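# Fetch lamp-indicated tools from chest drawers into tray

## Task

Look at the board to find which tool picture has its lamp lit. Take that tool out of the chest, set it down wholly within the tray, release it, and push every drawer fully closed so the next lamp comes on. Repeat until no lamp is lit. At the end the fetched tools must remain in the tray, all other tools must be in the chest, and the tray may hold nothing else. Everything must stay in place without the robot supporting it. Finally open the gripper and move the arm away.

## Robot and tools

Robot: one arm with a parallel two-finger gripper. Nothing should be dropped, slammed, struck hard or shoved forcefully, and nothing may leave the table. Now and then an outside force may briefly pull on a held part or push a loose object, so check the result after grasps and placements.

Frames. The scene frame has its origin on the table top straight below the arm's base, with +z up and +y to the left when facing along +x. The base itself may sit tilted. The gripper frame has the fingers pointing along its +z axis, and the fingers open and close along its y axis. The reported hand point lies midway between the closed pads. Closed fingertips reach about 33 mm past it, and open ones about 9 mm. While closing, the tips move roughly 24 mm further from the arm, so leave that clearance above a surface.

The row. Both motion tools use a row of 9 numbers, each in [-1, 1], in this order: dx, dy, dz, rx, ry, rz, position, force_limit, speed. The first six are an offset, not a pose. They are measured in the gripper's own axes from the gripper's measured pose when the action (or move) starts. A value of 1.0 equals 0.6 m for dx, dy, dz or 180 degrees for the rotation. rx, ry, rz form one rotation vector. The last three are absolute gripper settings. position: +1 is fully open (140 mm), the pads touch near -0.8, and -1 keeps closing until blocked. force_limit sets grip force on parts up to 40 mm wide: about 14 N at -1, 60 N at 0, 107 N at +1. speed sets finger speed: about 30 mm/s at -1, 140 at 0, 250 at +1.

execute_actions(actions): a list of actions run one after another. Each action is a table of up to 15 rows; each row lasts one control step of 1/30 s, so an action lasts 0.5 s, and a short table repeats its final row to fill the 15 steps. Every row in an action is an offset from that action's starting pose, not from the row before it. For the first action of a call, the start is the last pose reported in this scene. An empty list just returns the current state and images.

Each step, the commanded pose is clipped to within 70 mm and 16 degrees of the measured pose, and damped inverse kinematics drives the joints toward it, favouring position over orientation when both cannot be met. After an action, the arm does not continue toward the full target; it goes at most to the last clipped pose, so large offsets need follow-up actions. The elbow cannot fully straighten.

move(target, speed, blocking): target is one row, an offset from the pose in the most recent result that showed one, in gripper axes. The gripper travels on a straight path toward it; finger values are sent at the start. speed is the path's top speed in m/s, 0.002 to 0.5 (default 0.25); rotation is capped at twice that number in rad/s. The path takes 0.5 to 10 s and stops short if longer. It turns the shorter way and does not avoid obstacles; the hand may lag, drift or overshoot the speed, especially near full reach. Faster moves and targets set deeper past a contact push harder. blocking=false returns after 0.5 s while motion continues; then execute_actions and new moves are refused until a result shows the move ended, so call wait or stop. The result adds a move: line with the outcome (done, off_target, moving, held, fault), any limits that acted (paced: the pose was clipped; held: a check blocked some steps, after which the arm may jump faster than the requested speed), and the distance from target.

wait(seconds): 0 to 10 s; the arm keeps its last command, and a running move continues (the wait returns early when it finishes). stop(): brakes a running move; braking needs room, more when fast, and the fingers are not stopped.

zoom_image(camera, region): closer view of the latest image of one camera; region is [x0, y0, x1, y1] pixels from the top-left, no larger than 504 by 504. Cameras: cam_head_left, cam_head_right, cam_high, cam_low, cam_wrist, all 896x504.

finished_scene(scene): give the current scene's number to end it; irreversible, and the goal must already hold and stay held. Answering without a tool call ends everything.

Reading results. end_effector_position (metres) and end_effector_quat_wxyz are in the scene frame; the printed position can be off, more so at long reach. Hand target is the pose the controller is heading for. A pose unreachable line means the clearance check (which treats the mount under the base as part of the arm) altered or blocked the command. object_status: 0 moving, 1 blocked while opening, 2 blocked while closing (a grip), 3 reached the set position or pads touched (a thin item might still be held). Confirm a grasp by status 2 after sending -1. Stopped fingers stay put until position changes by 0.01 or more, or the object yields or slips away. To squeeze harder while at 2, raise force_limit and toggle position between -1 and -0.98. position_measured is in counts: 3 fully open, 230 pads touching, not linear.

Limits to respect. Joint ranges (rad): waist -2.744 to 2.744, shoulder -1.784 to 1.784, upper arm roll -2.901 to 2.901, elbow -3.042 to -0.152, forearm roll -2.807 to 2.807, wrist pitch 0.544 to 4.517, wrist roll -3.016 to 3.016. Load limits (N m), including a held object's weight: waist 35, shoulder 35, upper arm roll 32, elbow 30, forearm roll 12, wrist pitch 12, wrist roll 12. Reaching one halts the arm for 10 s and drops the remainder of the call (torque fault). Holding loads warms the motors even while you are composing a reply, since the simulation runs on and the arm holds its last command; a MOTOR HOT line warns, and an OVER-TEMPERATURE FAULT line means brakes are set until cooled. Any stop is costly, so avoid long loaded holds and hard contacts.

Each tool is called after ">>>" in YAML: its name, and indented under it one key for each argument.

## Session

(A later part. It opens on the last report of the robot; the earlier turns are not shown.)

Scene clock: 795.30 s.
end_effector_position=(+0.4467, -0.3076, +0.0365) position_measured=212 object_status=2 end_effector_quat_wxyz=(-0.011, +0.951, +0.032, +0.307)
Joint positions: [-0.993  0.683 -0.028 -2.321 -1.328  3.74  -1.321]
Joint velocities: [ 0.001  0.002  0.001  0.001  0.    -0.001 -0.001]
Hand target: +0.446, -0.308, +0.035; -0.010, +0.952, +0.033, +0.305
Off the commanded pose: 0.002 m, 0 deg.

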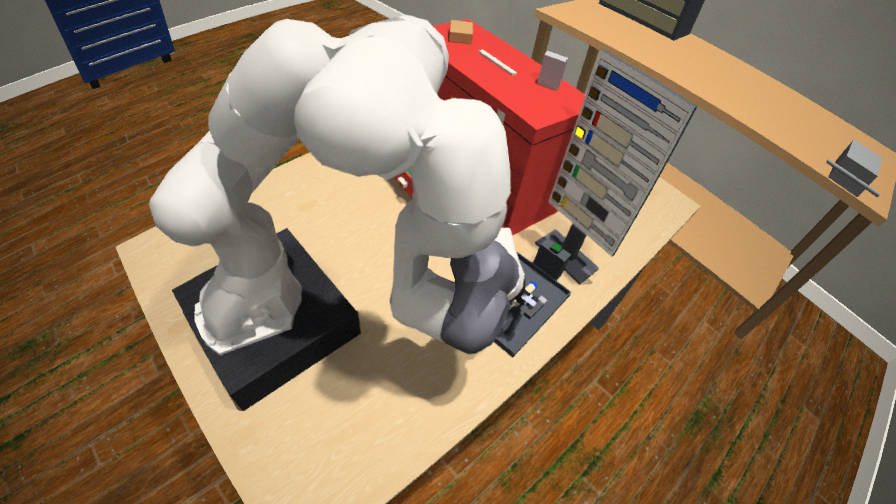

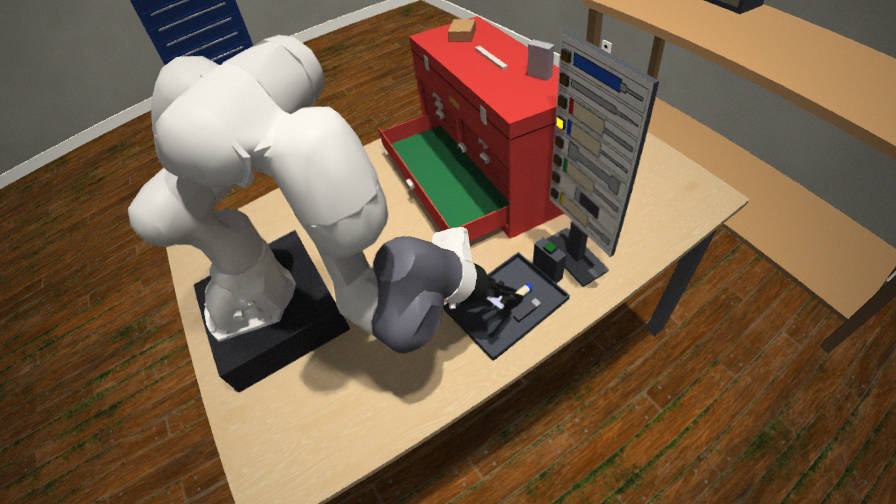

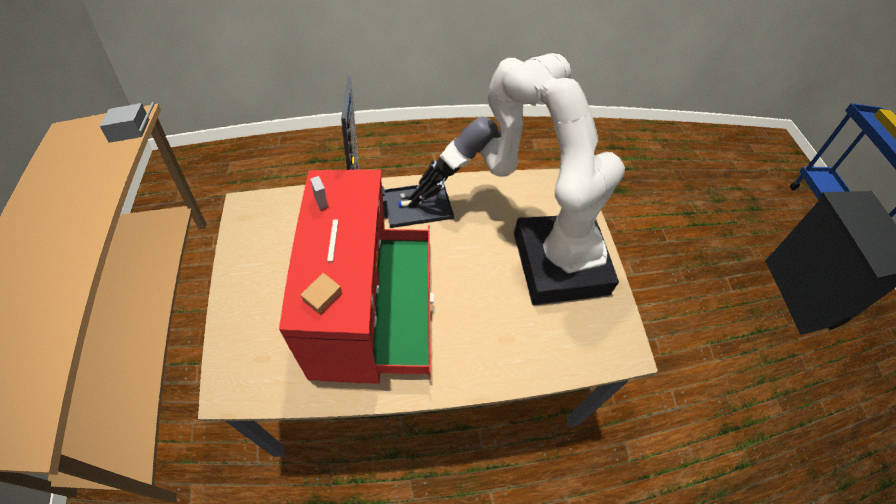

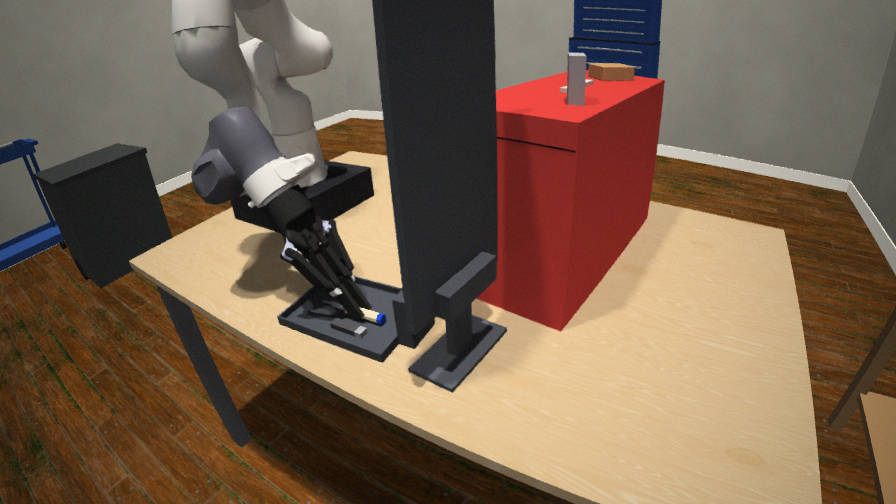

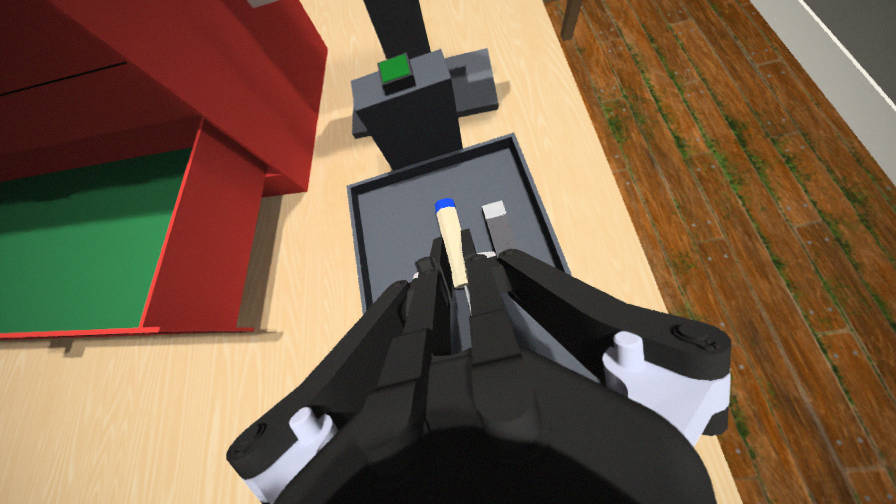

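Contact. Release slightly.

>>> execute_actions:
  actions:
    - [[0,0,0,0,0,0,-0.55,0,-0.5]]

>>> move:
  target: [0.058,0,-0.0813,0,0,0,-0.55,0,0]
  speed: 0.08

Scene clock: 797.53 s.
end_effector_position=(+0.4467, -0.3076, +0.0365) position_measured=199 object_status=3 end_effector_quat_wxyz=(-0.011, +0.951, +0.032, +0.307)
Joint positions: [-0.993  0.683 -0.028 -2.321 -1.328  3.74  -1.321]
Joint velocities: [ 0.001 -0.001  0.001 -0.001 -0.     0.    -0.002]
Hand target: +0.447, -0.308, +0.036; -0.011, +0.951, +0.032, +0.307
Off the commanded pose: 0.000 m, 0 deg.

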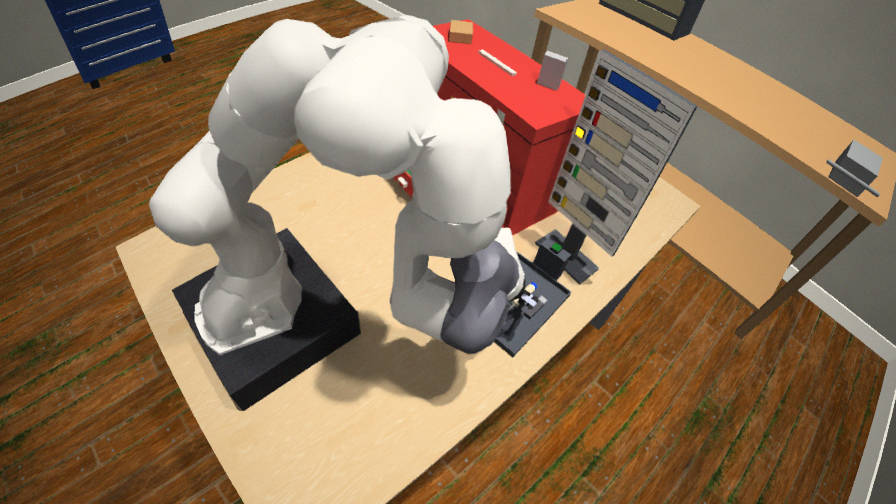

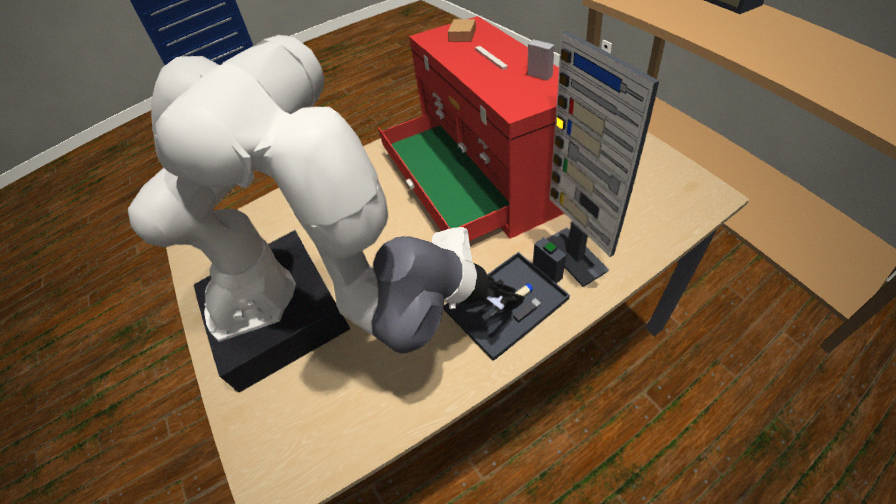

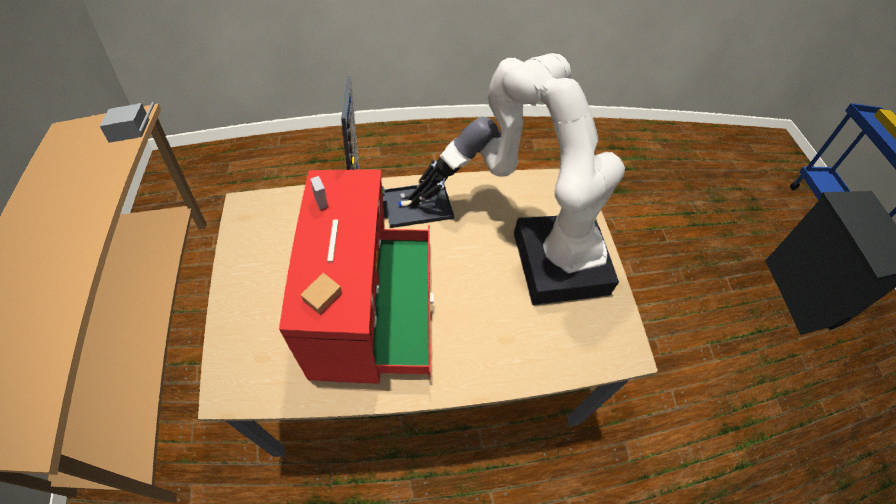

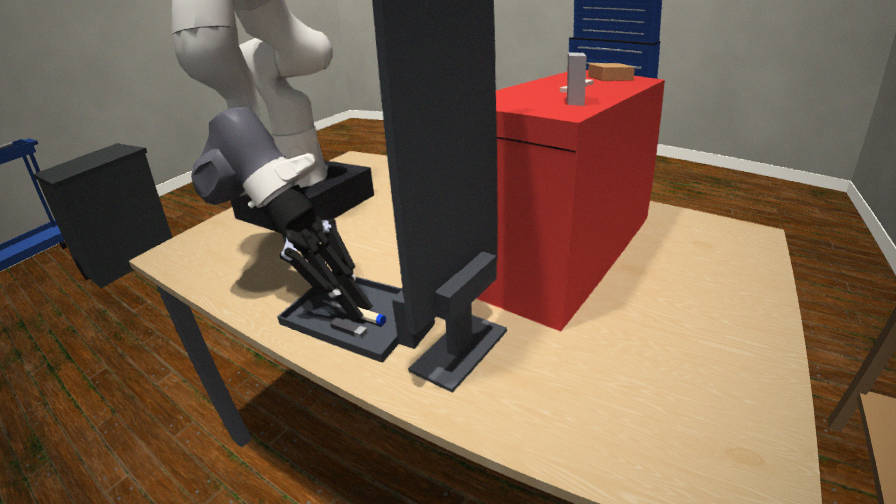

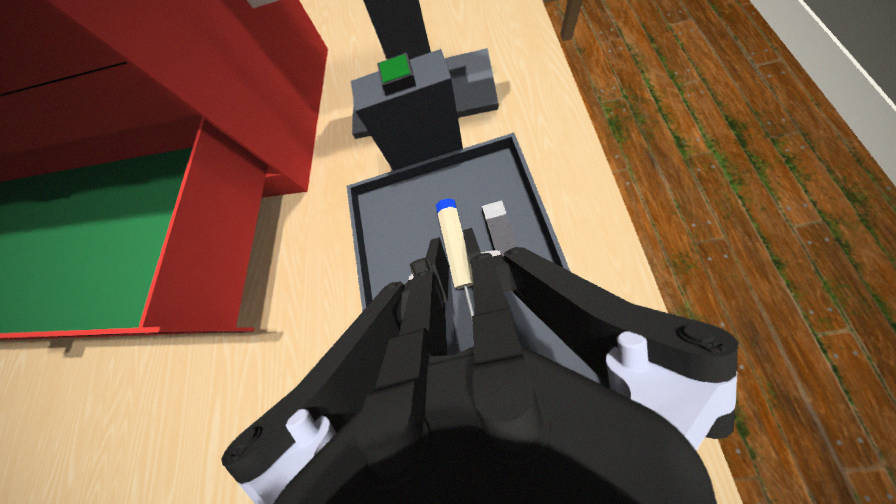

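Scene clock: 799.13 s.
end_effector_position=(+0.4480, -0.3062, +0.0978) position_measured=199 object_status=3 end_effector_quat_wxyz=(-0.009, +0.950, +0.042, +0.309)
Joint positions: [-1.004  0.525 -0.026 -2.315 -1.582  3.724 -1.05 ]
Joint velocities: [ 0.001  0.004  0.001  0.014 -0.038 -0.     0.075]
Hand target: +0.447, -0.306, +0.096; -0.013, +0.951, +0.033, +0.307
Off the commanded pose: 0.003 m, 1 deg.
move: done

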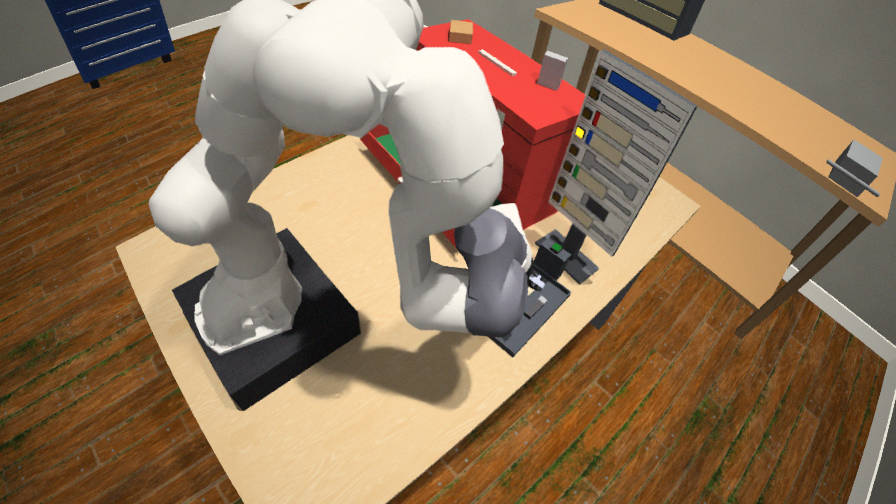

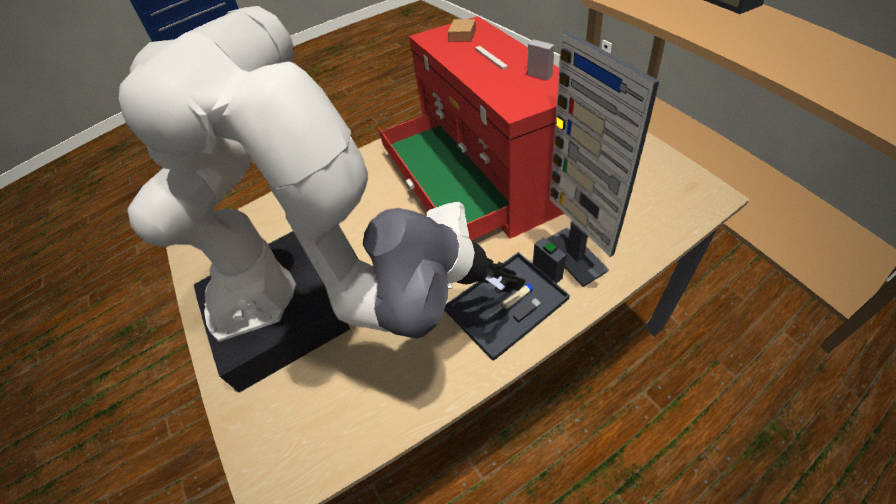

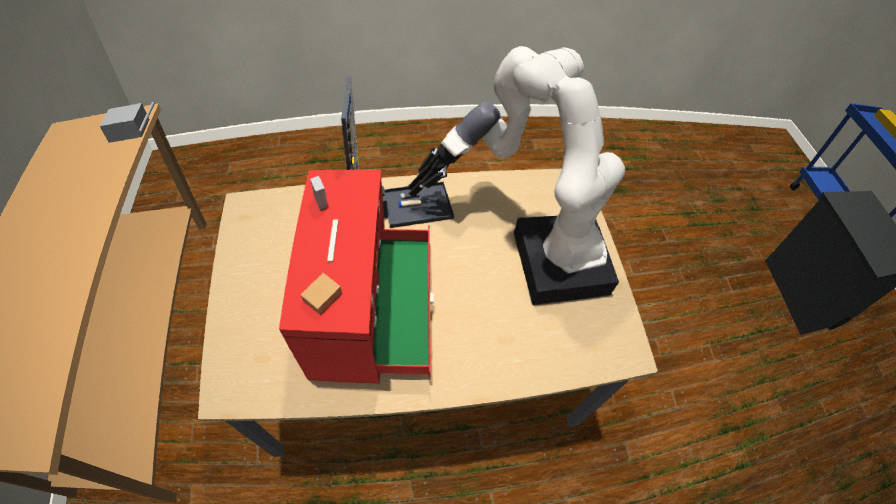

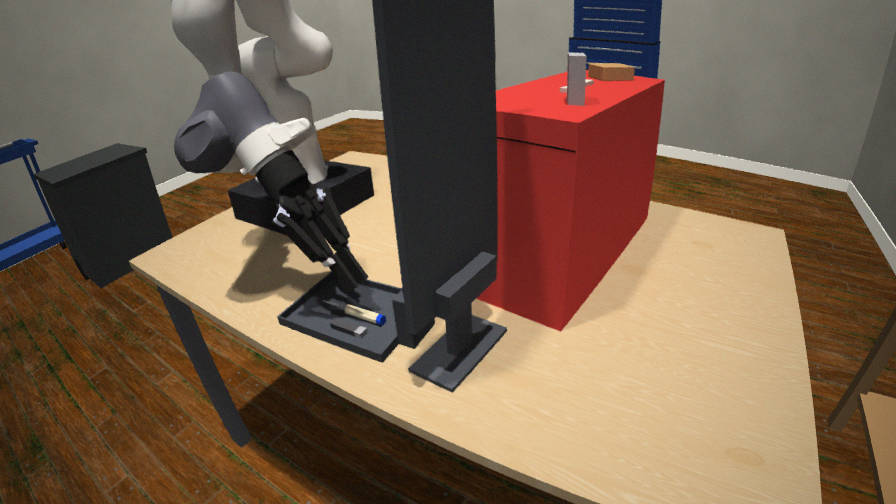

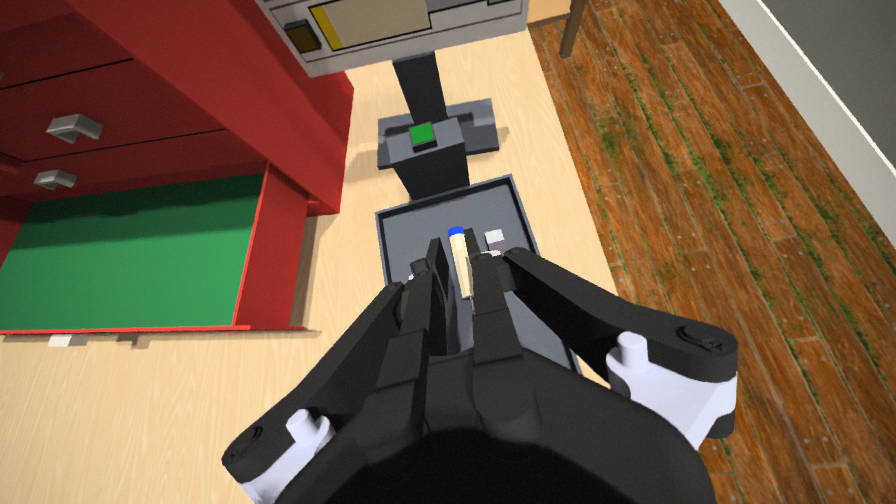

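>>> move:
  target: [-0.1023,-0.2332,-0.0546,0.0498,-0.0163,-0.0676,-0.82,0,0]
  speed: 0.15

Scene clock: 824.57 s.
end_effector_position=(+0.3678, -0.1727, +0.0866) position_measured=232 object_status=3 end_effector_quat_wxyz=(-0.053, +0.946, +0.157, +0.278)
Joint positions: [-1.025  0.381 -0.025 -2.685 -1.565  3.725 -1.4  ]
Joint velocities: [-0.001 -0.001 -0.001 -0.011  0.028  0.001 -0.064]
Hand target: +0.368, -0.174, +0.087; -0.049, +0.945, +0.165, +0.280
Off the commanded pose: 0.001 m, 1 deg.
move: done

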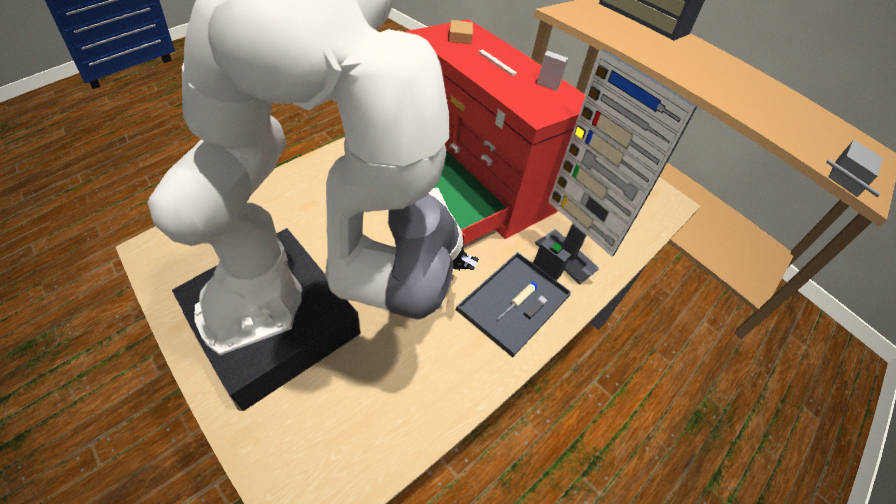

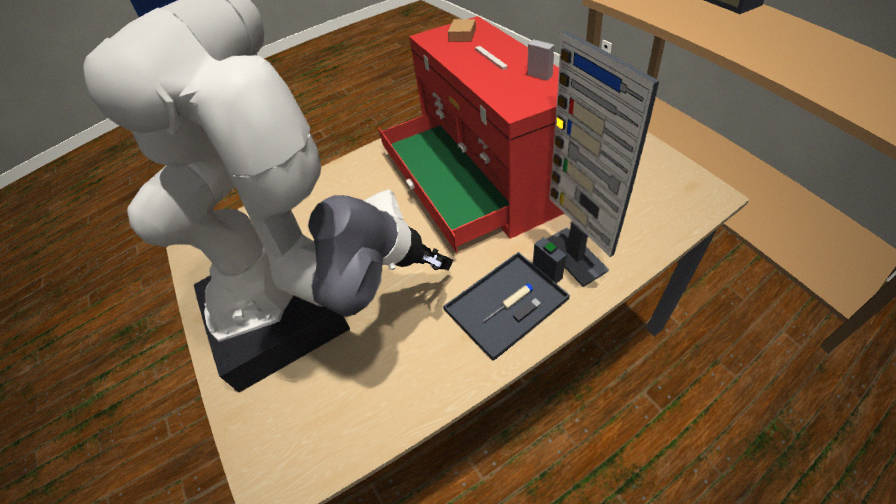

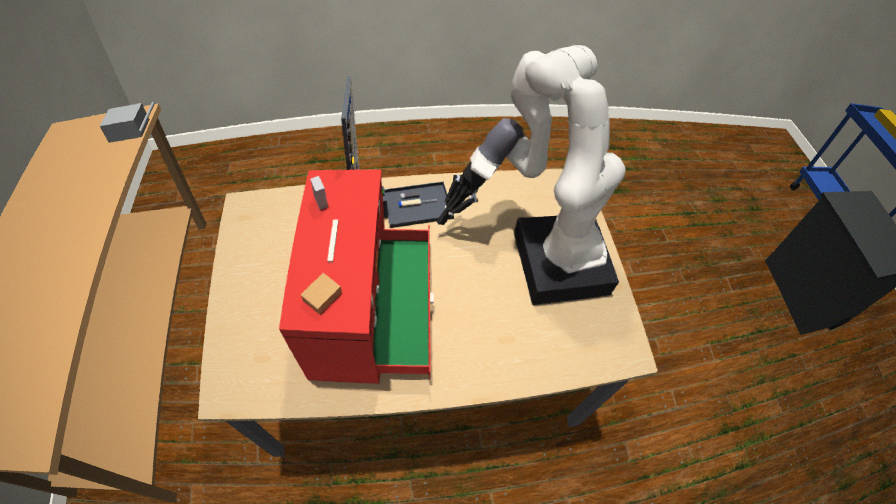

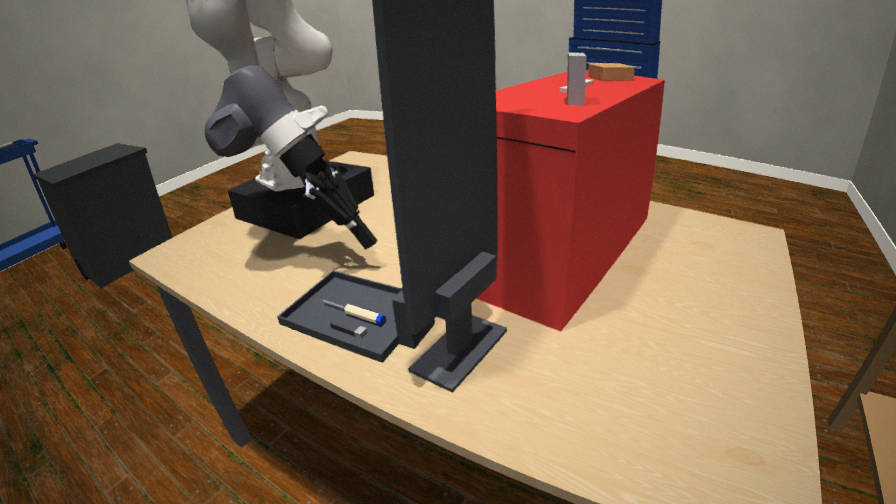

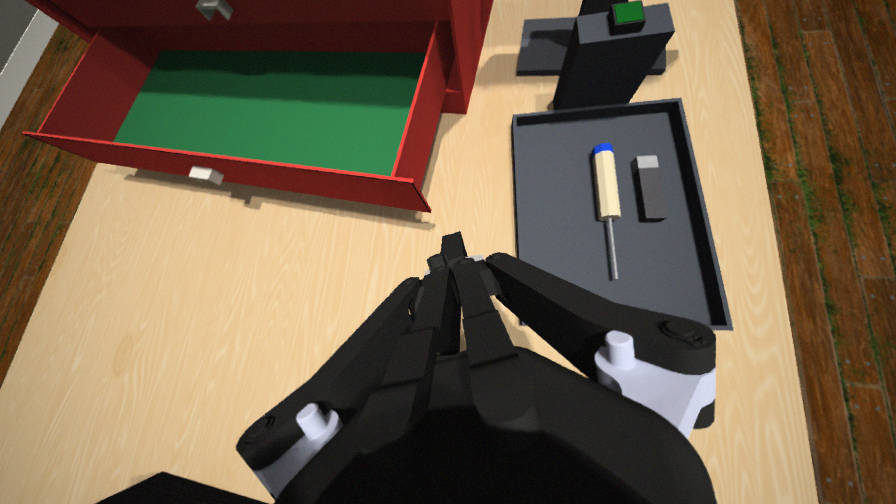

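>>> execute_actions:
  actions: []

Scene clock: 843.87 s.
end_effector_position=(+0.3680, -0.1730, +0.0866) position_measured=232 object_status=3 end_effector_quat_wxyz=(-0.050, +0.945, +0.165, +0.279)
Joint positions: [-1.025  0.381 -0.025 -2.686 -1.562  3.726 -1.419]
Joint velocities: [ 0.001 -0.001  0.001 -0.001  0.001  0.001  0.001]
Hand target: +0.368, -0.174, +0.087; -0.049, +0.945, +0.165, +0.280
Off the commanded pose: 0.001 m, 0 deg.

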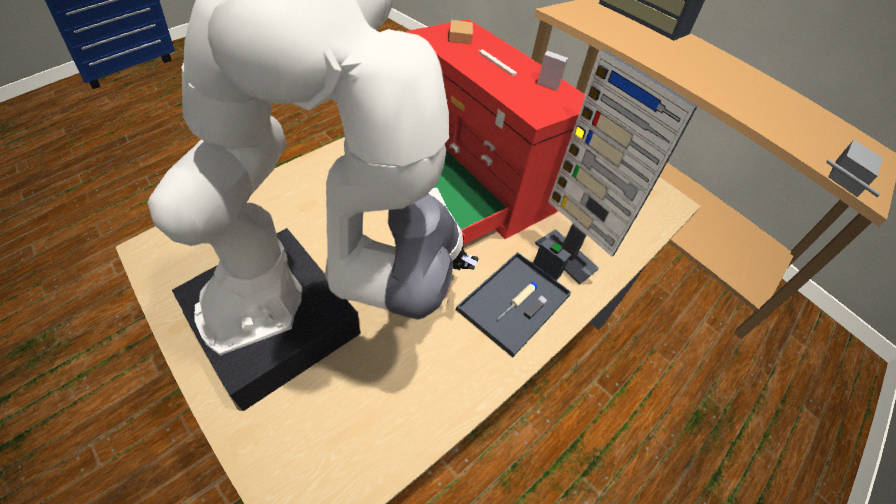

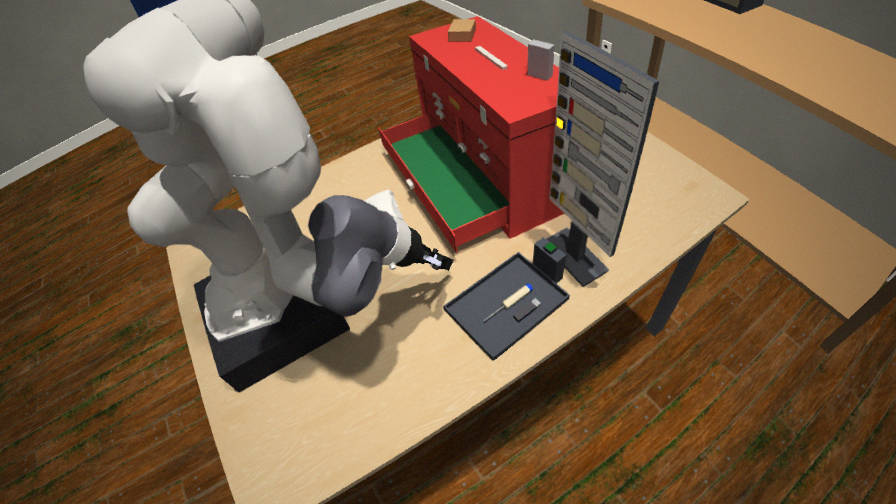

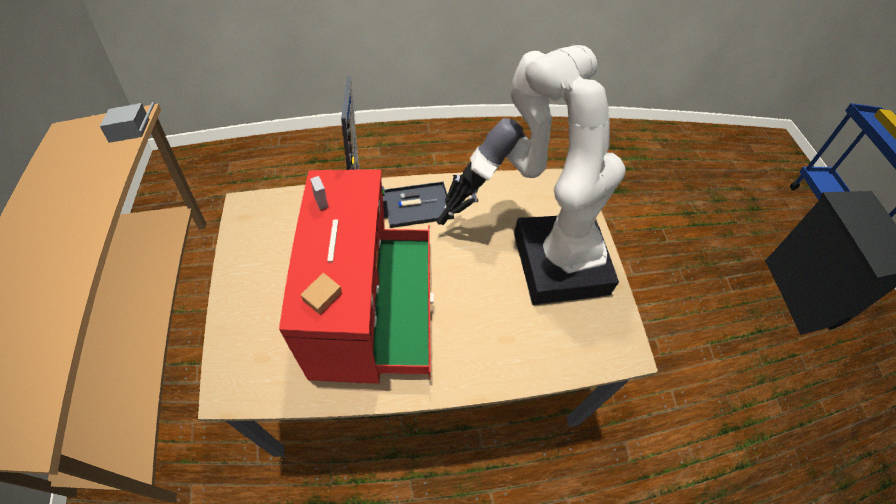

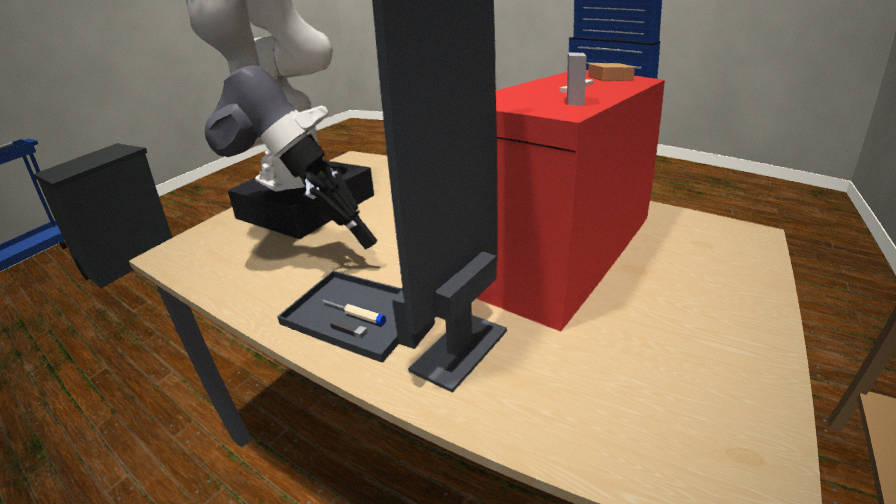

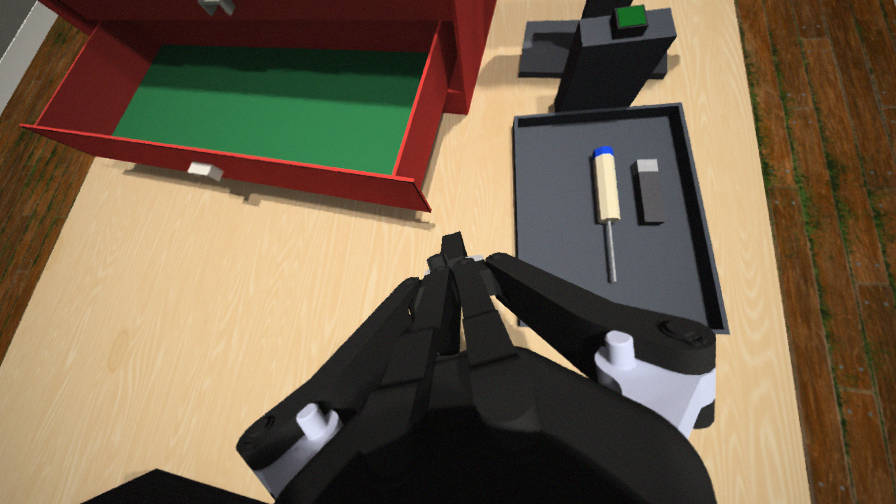

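>>> move:
  target: [0.0666,-0.147,0.0436,0,0,0,-0.82,0,0]
  speed: 0.12

Scene clock: 853.50 s.
end_effector_position=(+0.3821, -0.0771, +0.0847) position_measured=232 object_status=3 end_effector_quat_wxyz=(-0.048, +0.947, +0.159, +0.276)
Joint positions: [-0.743  0.296  0.003 -2.97  -0.97   3.777 -1.748]
Joint velocities: [ 0.01   0.001 -0.009 -0.004  0.016  0.014 -0.041]
Hand target: +0.382, -0.077, +0.085; -0.046, +0.946, +0.164, +0.277
Off the commanded pose: 0.004 m, 1 deg.
move: off_target

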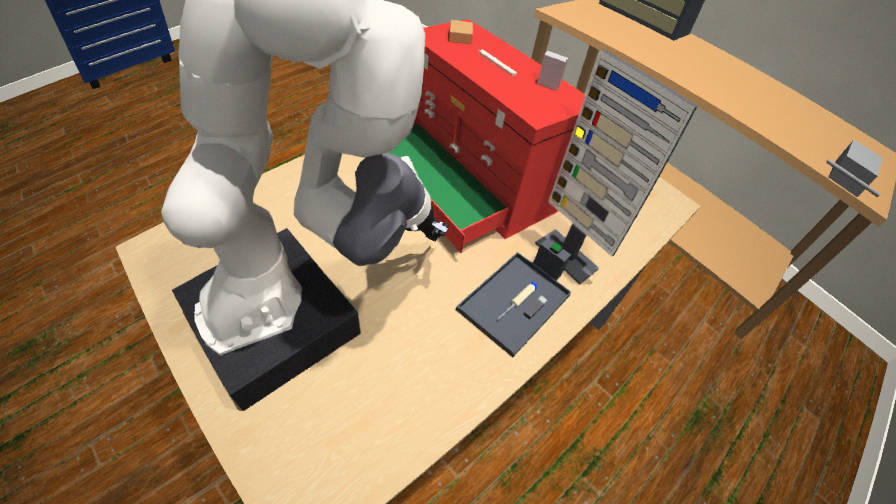

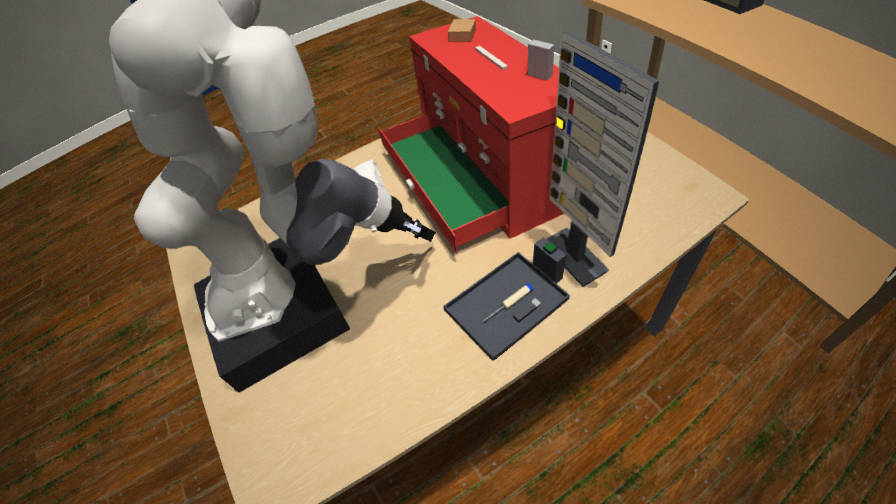

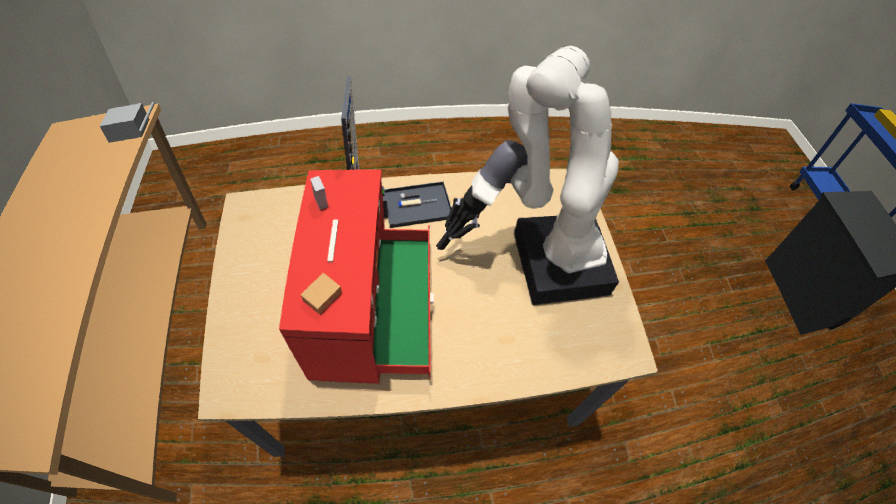

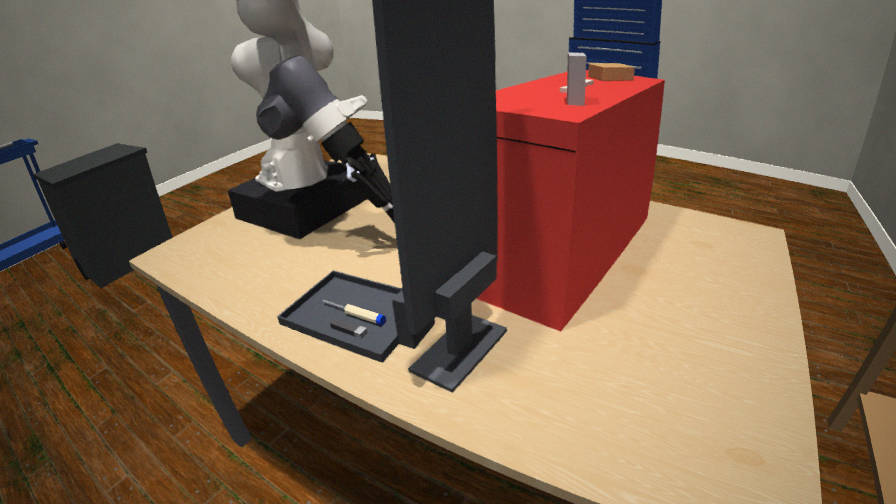

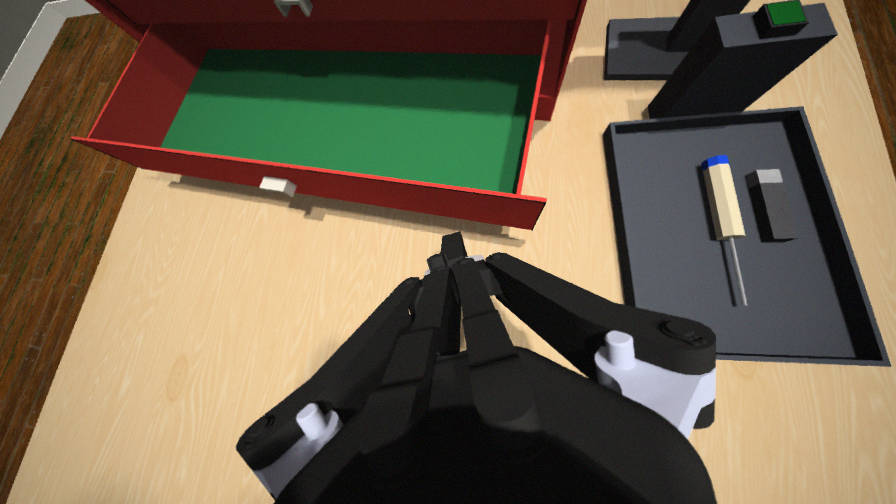

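>>> move:
  target: [0.0363,0.0171,0.0036,0,0,0,-0.82,0,0]
  speed: 0.025

Scene clock: 864.40 s.
end_effector_position=(+0.4037, -0.0791, +0.0942) position_measured=232 object_status=3 end_effector_quat_wxyz=(-0.046, +0.945, +0.168, +0.278)
Joint positions: [-0.766  0.273  0.055 -2.913 -1.03   3.727 -1.658]
Joint velocities: [-0.025 -0.004  0.021  0.013 -0.037 -0.025  0.074]
Hand target: +0.404, -0.080, +0.094; -0.048, +0.947, +0.159, +0.277
Off the commanded pose: 0.001 m, 1 deg.
move: done

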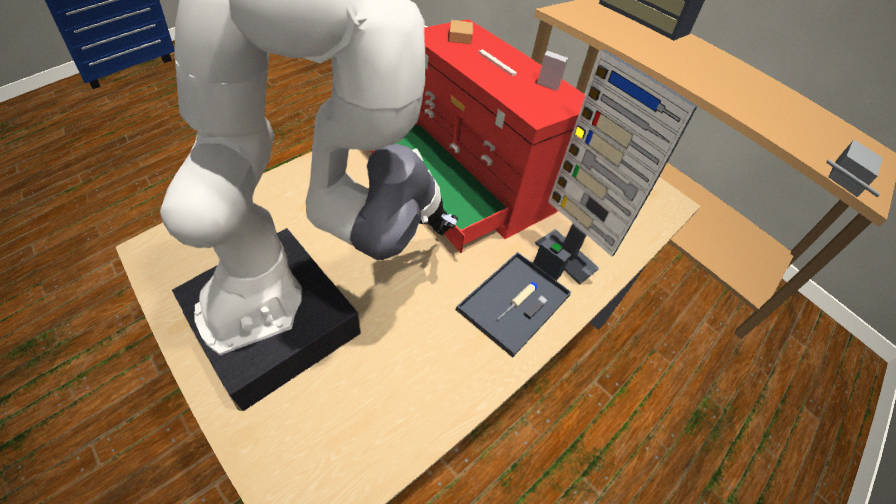

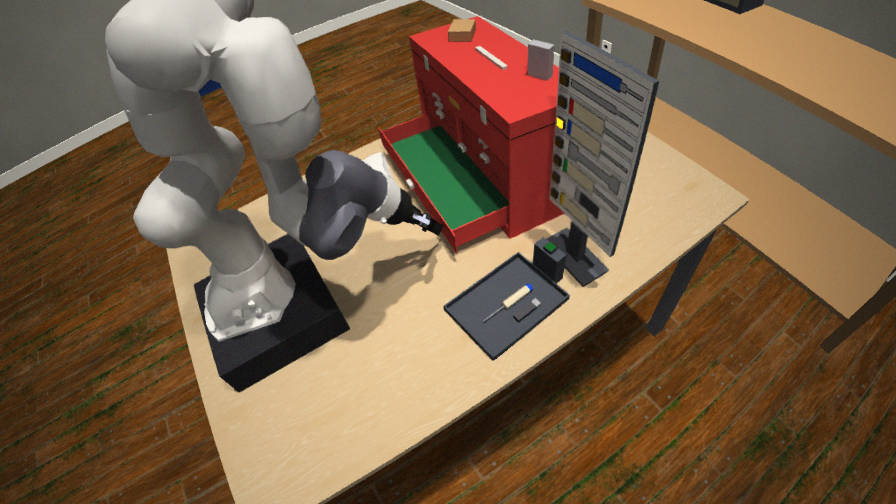

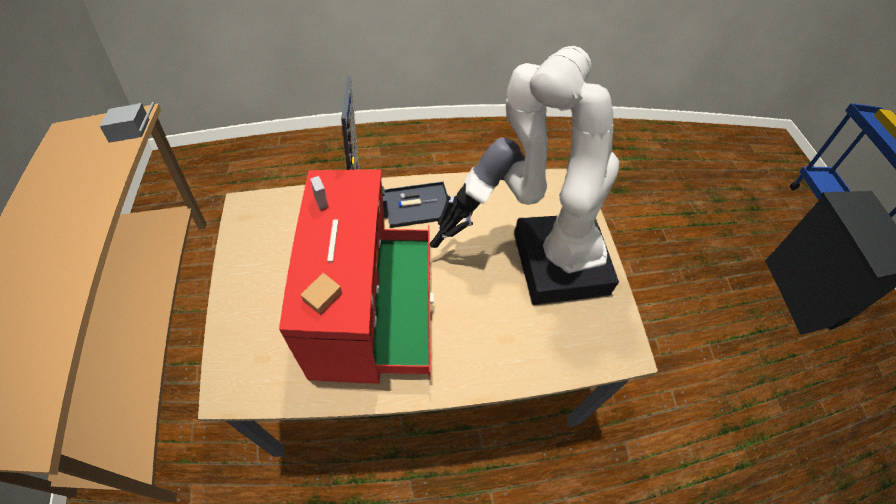

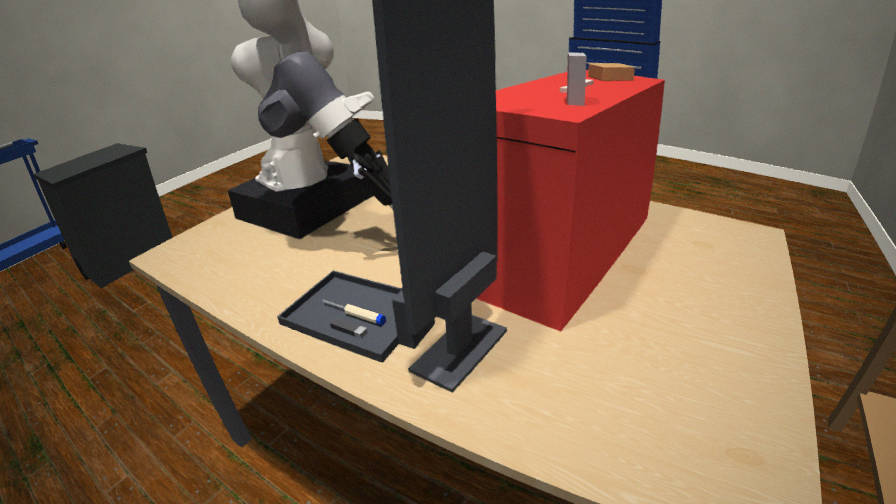

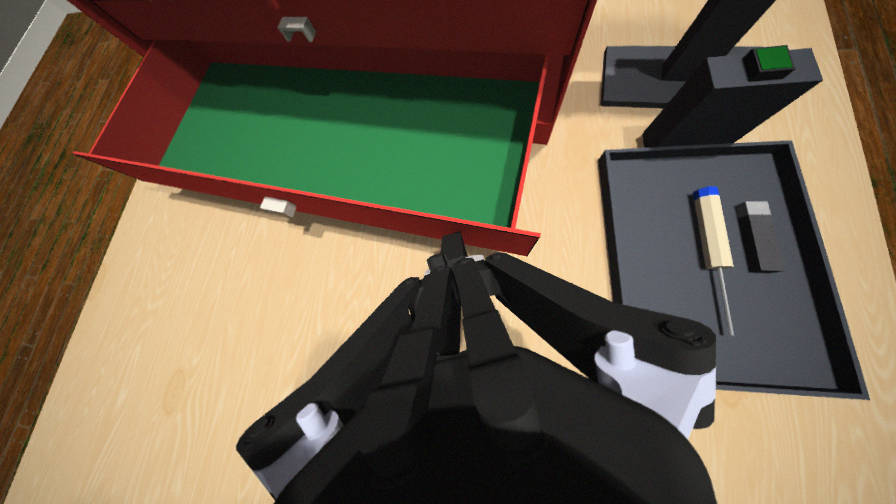

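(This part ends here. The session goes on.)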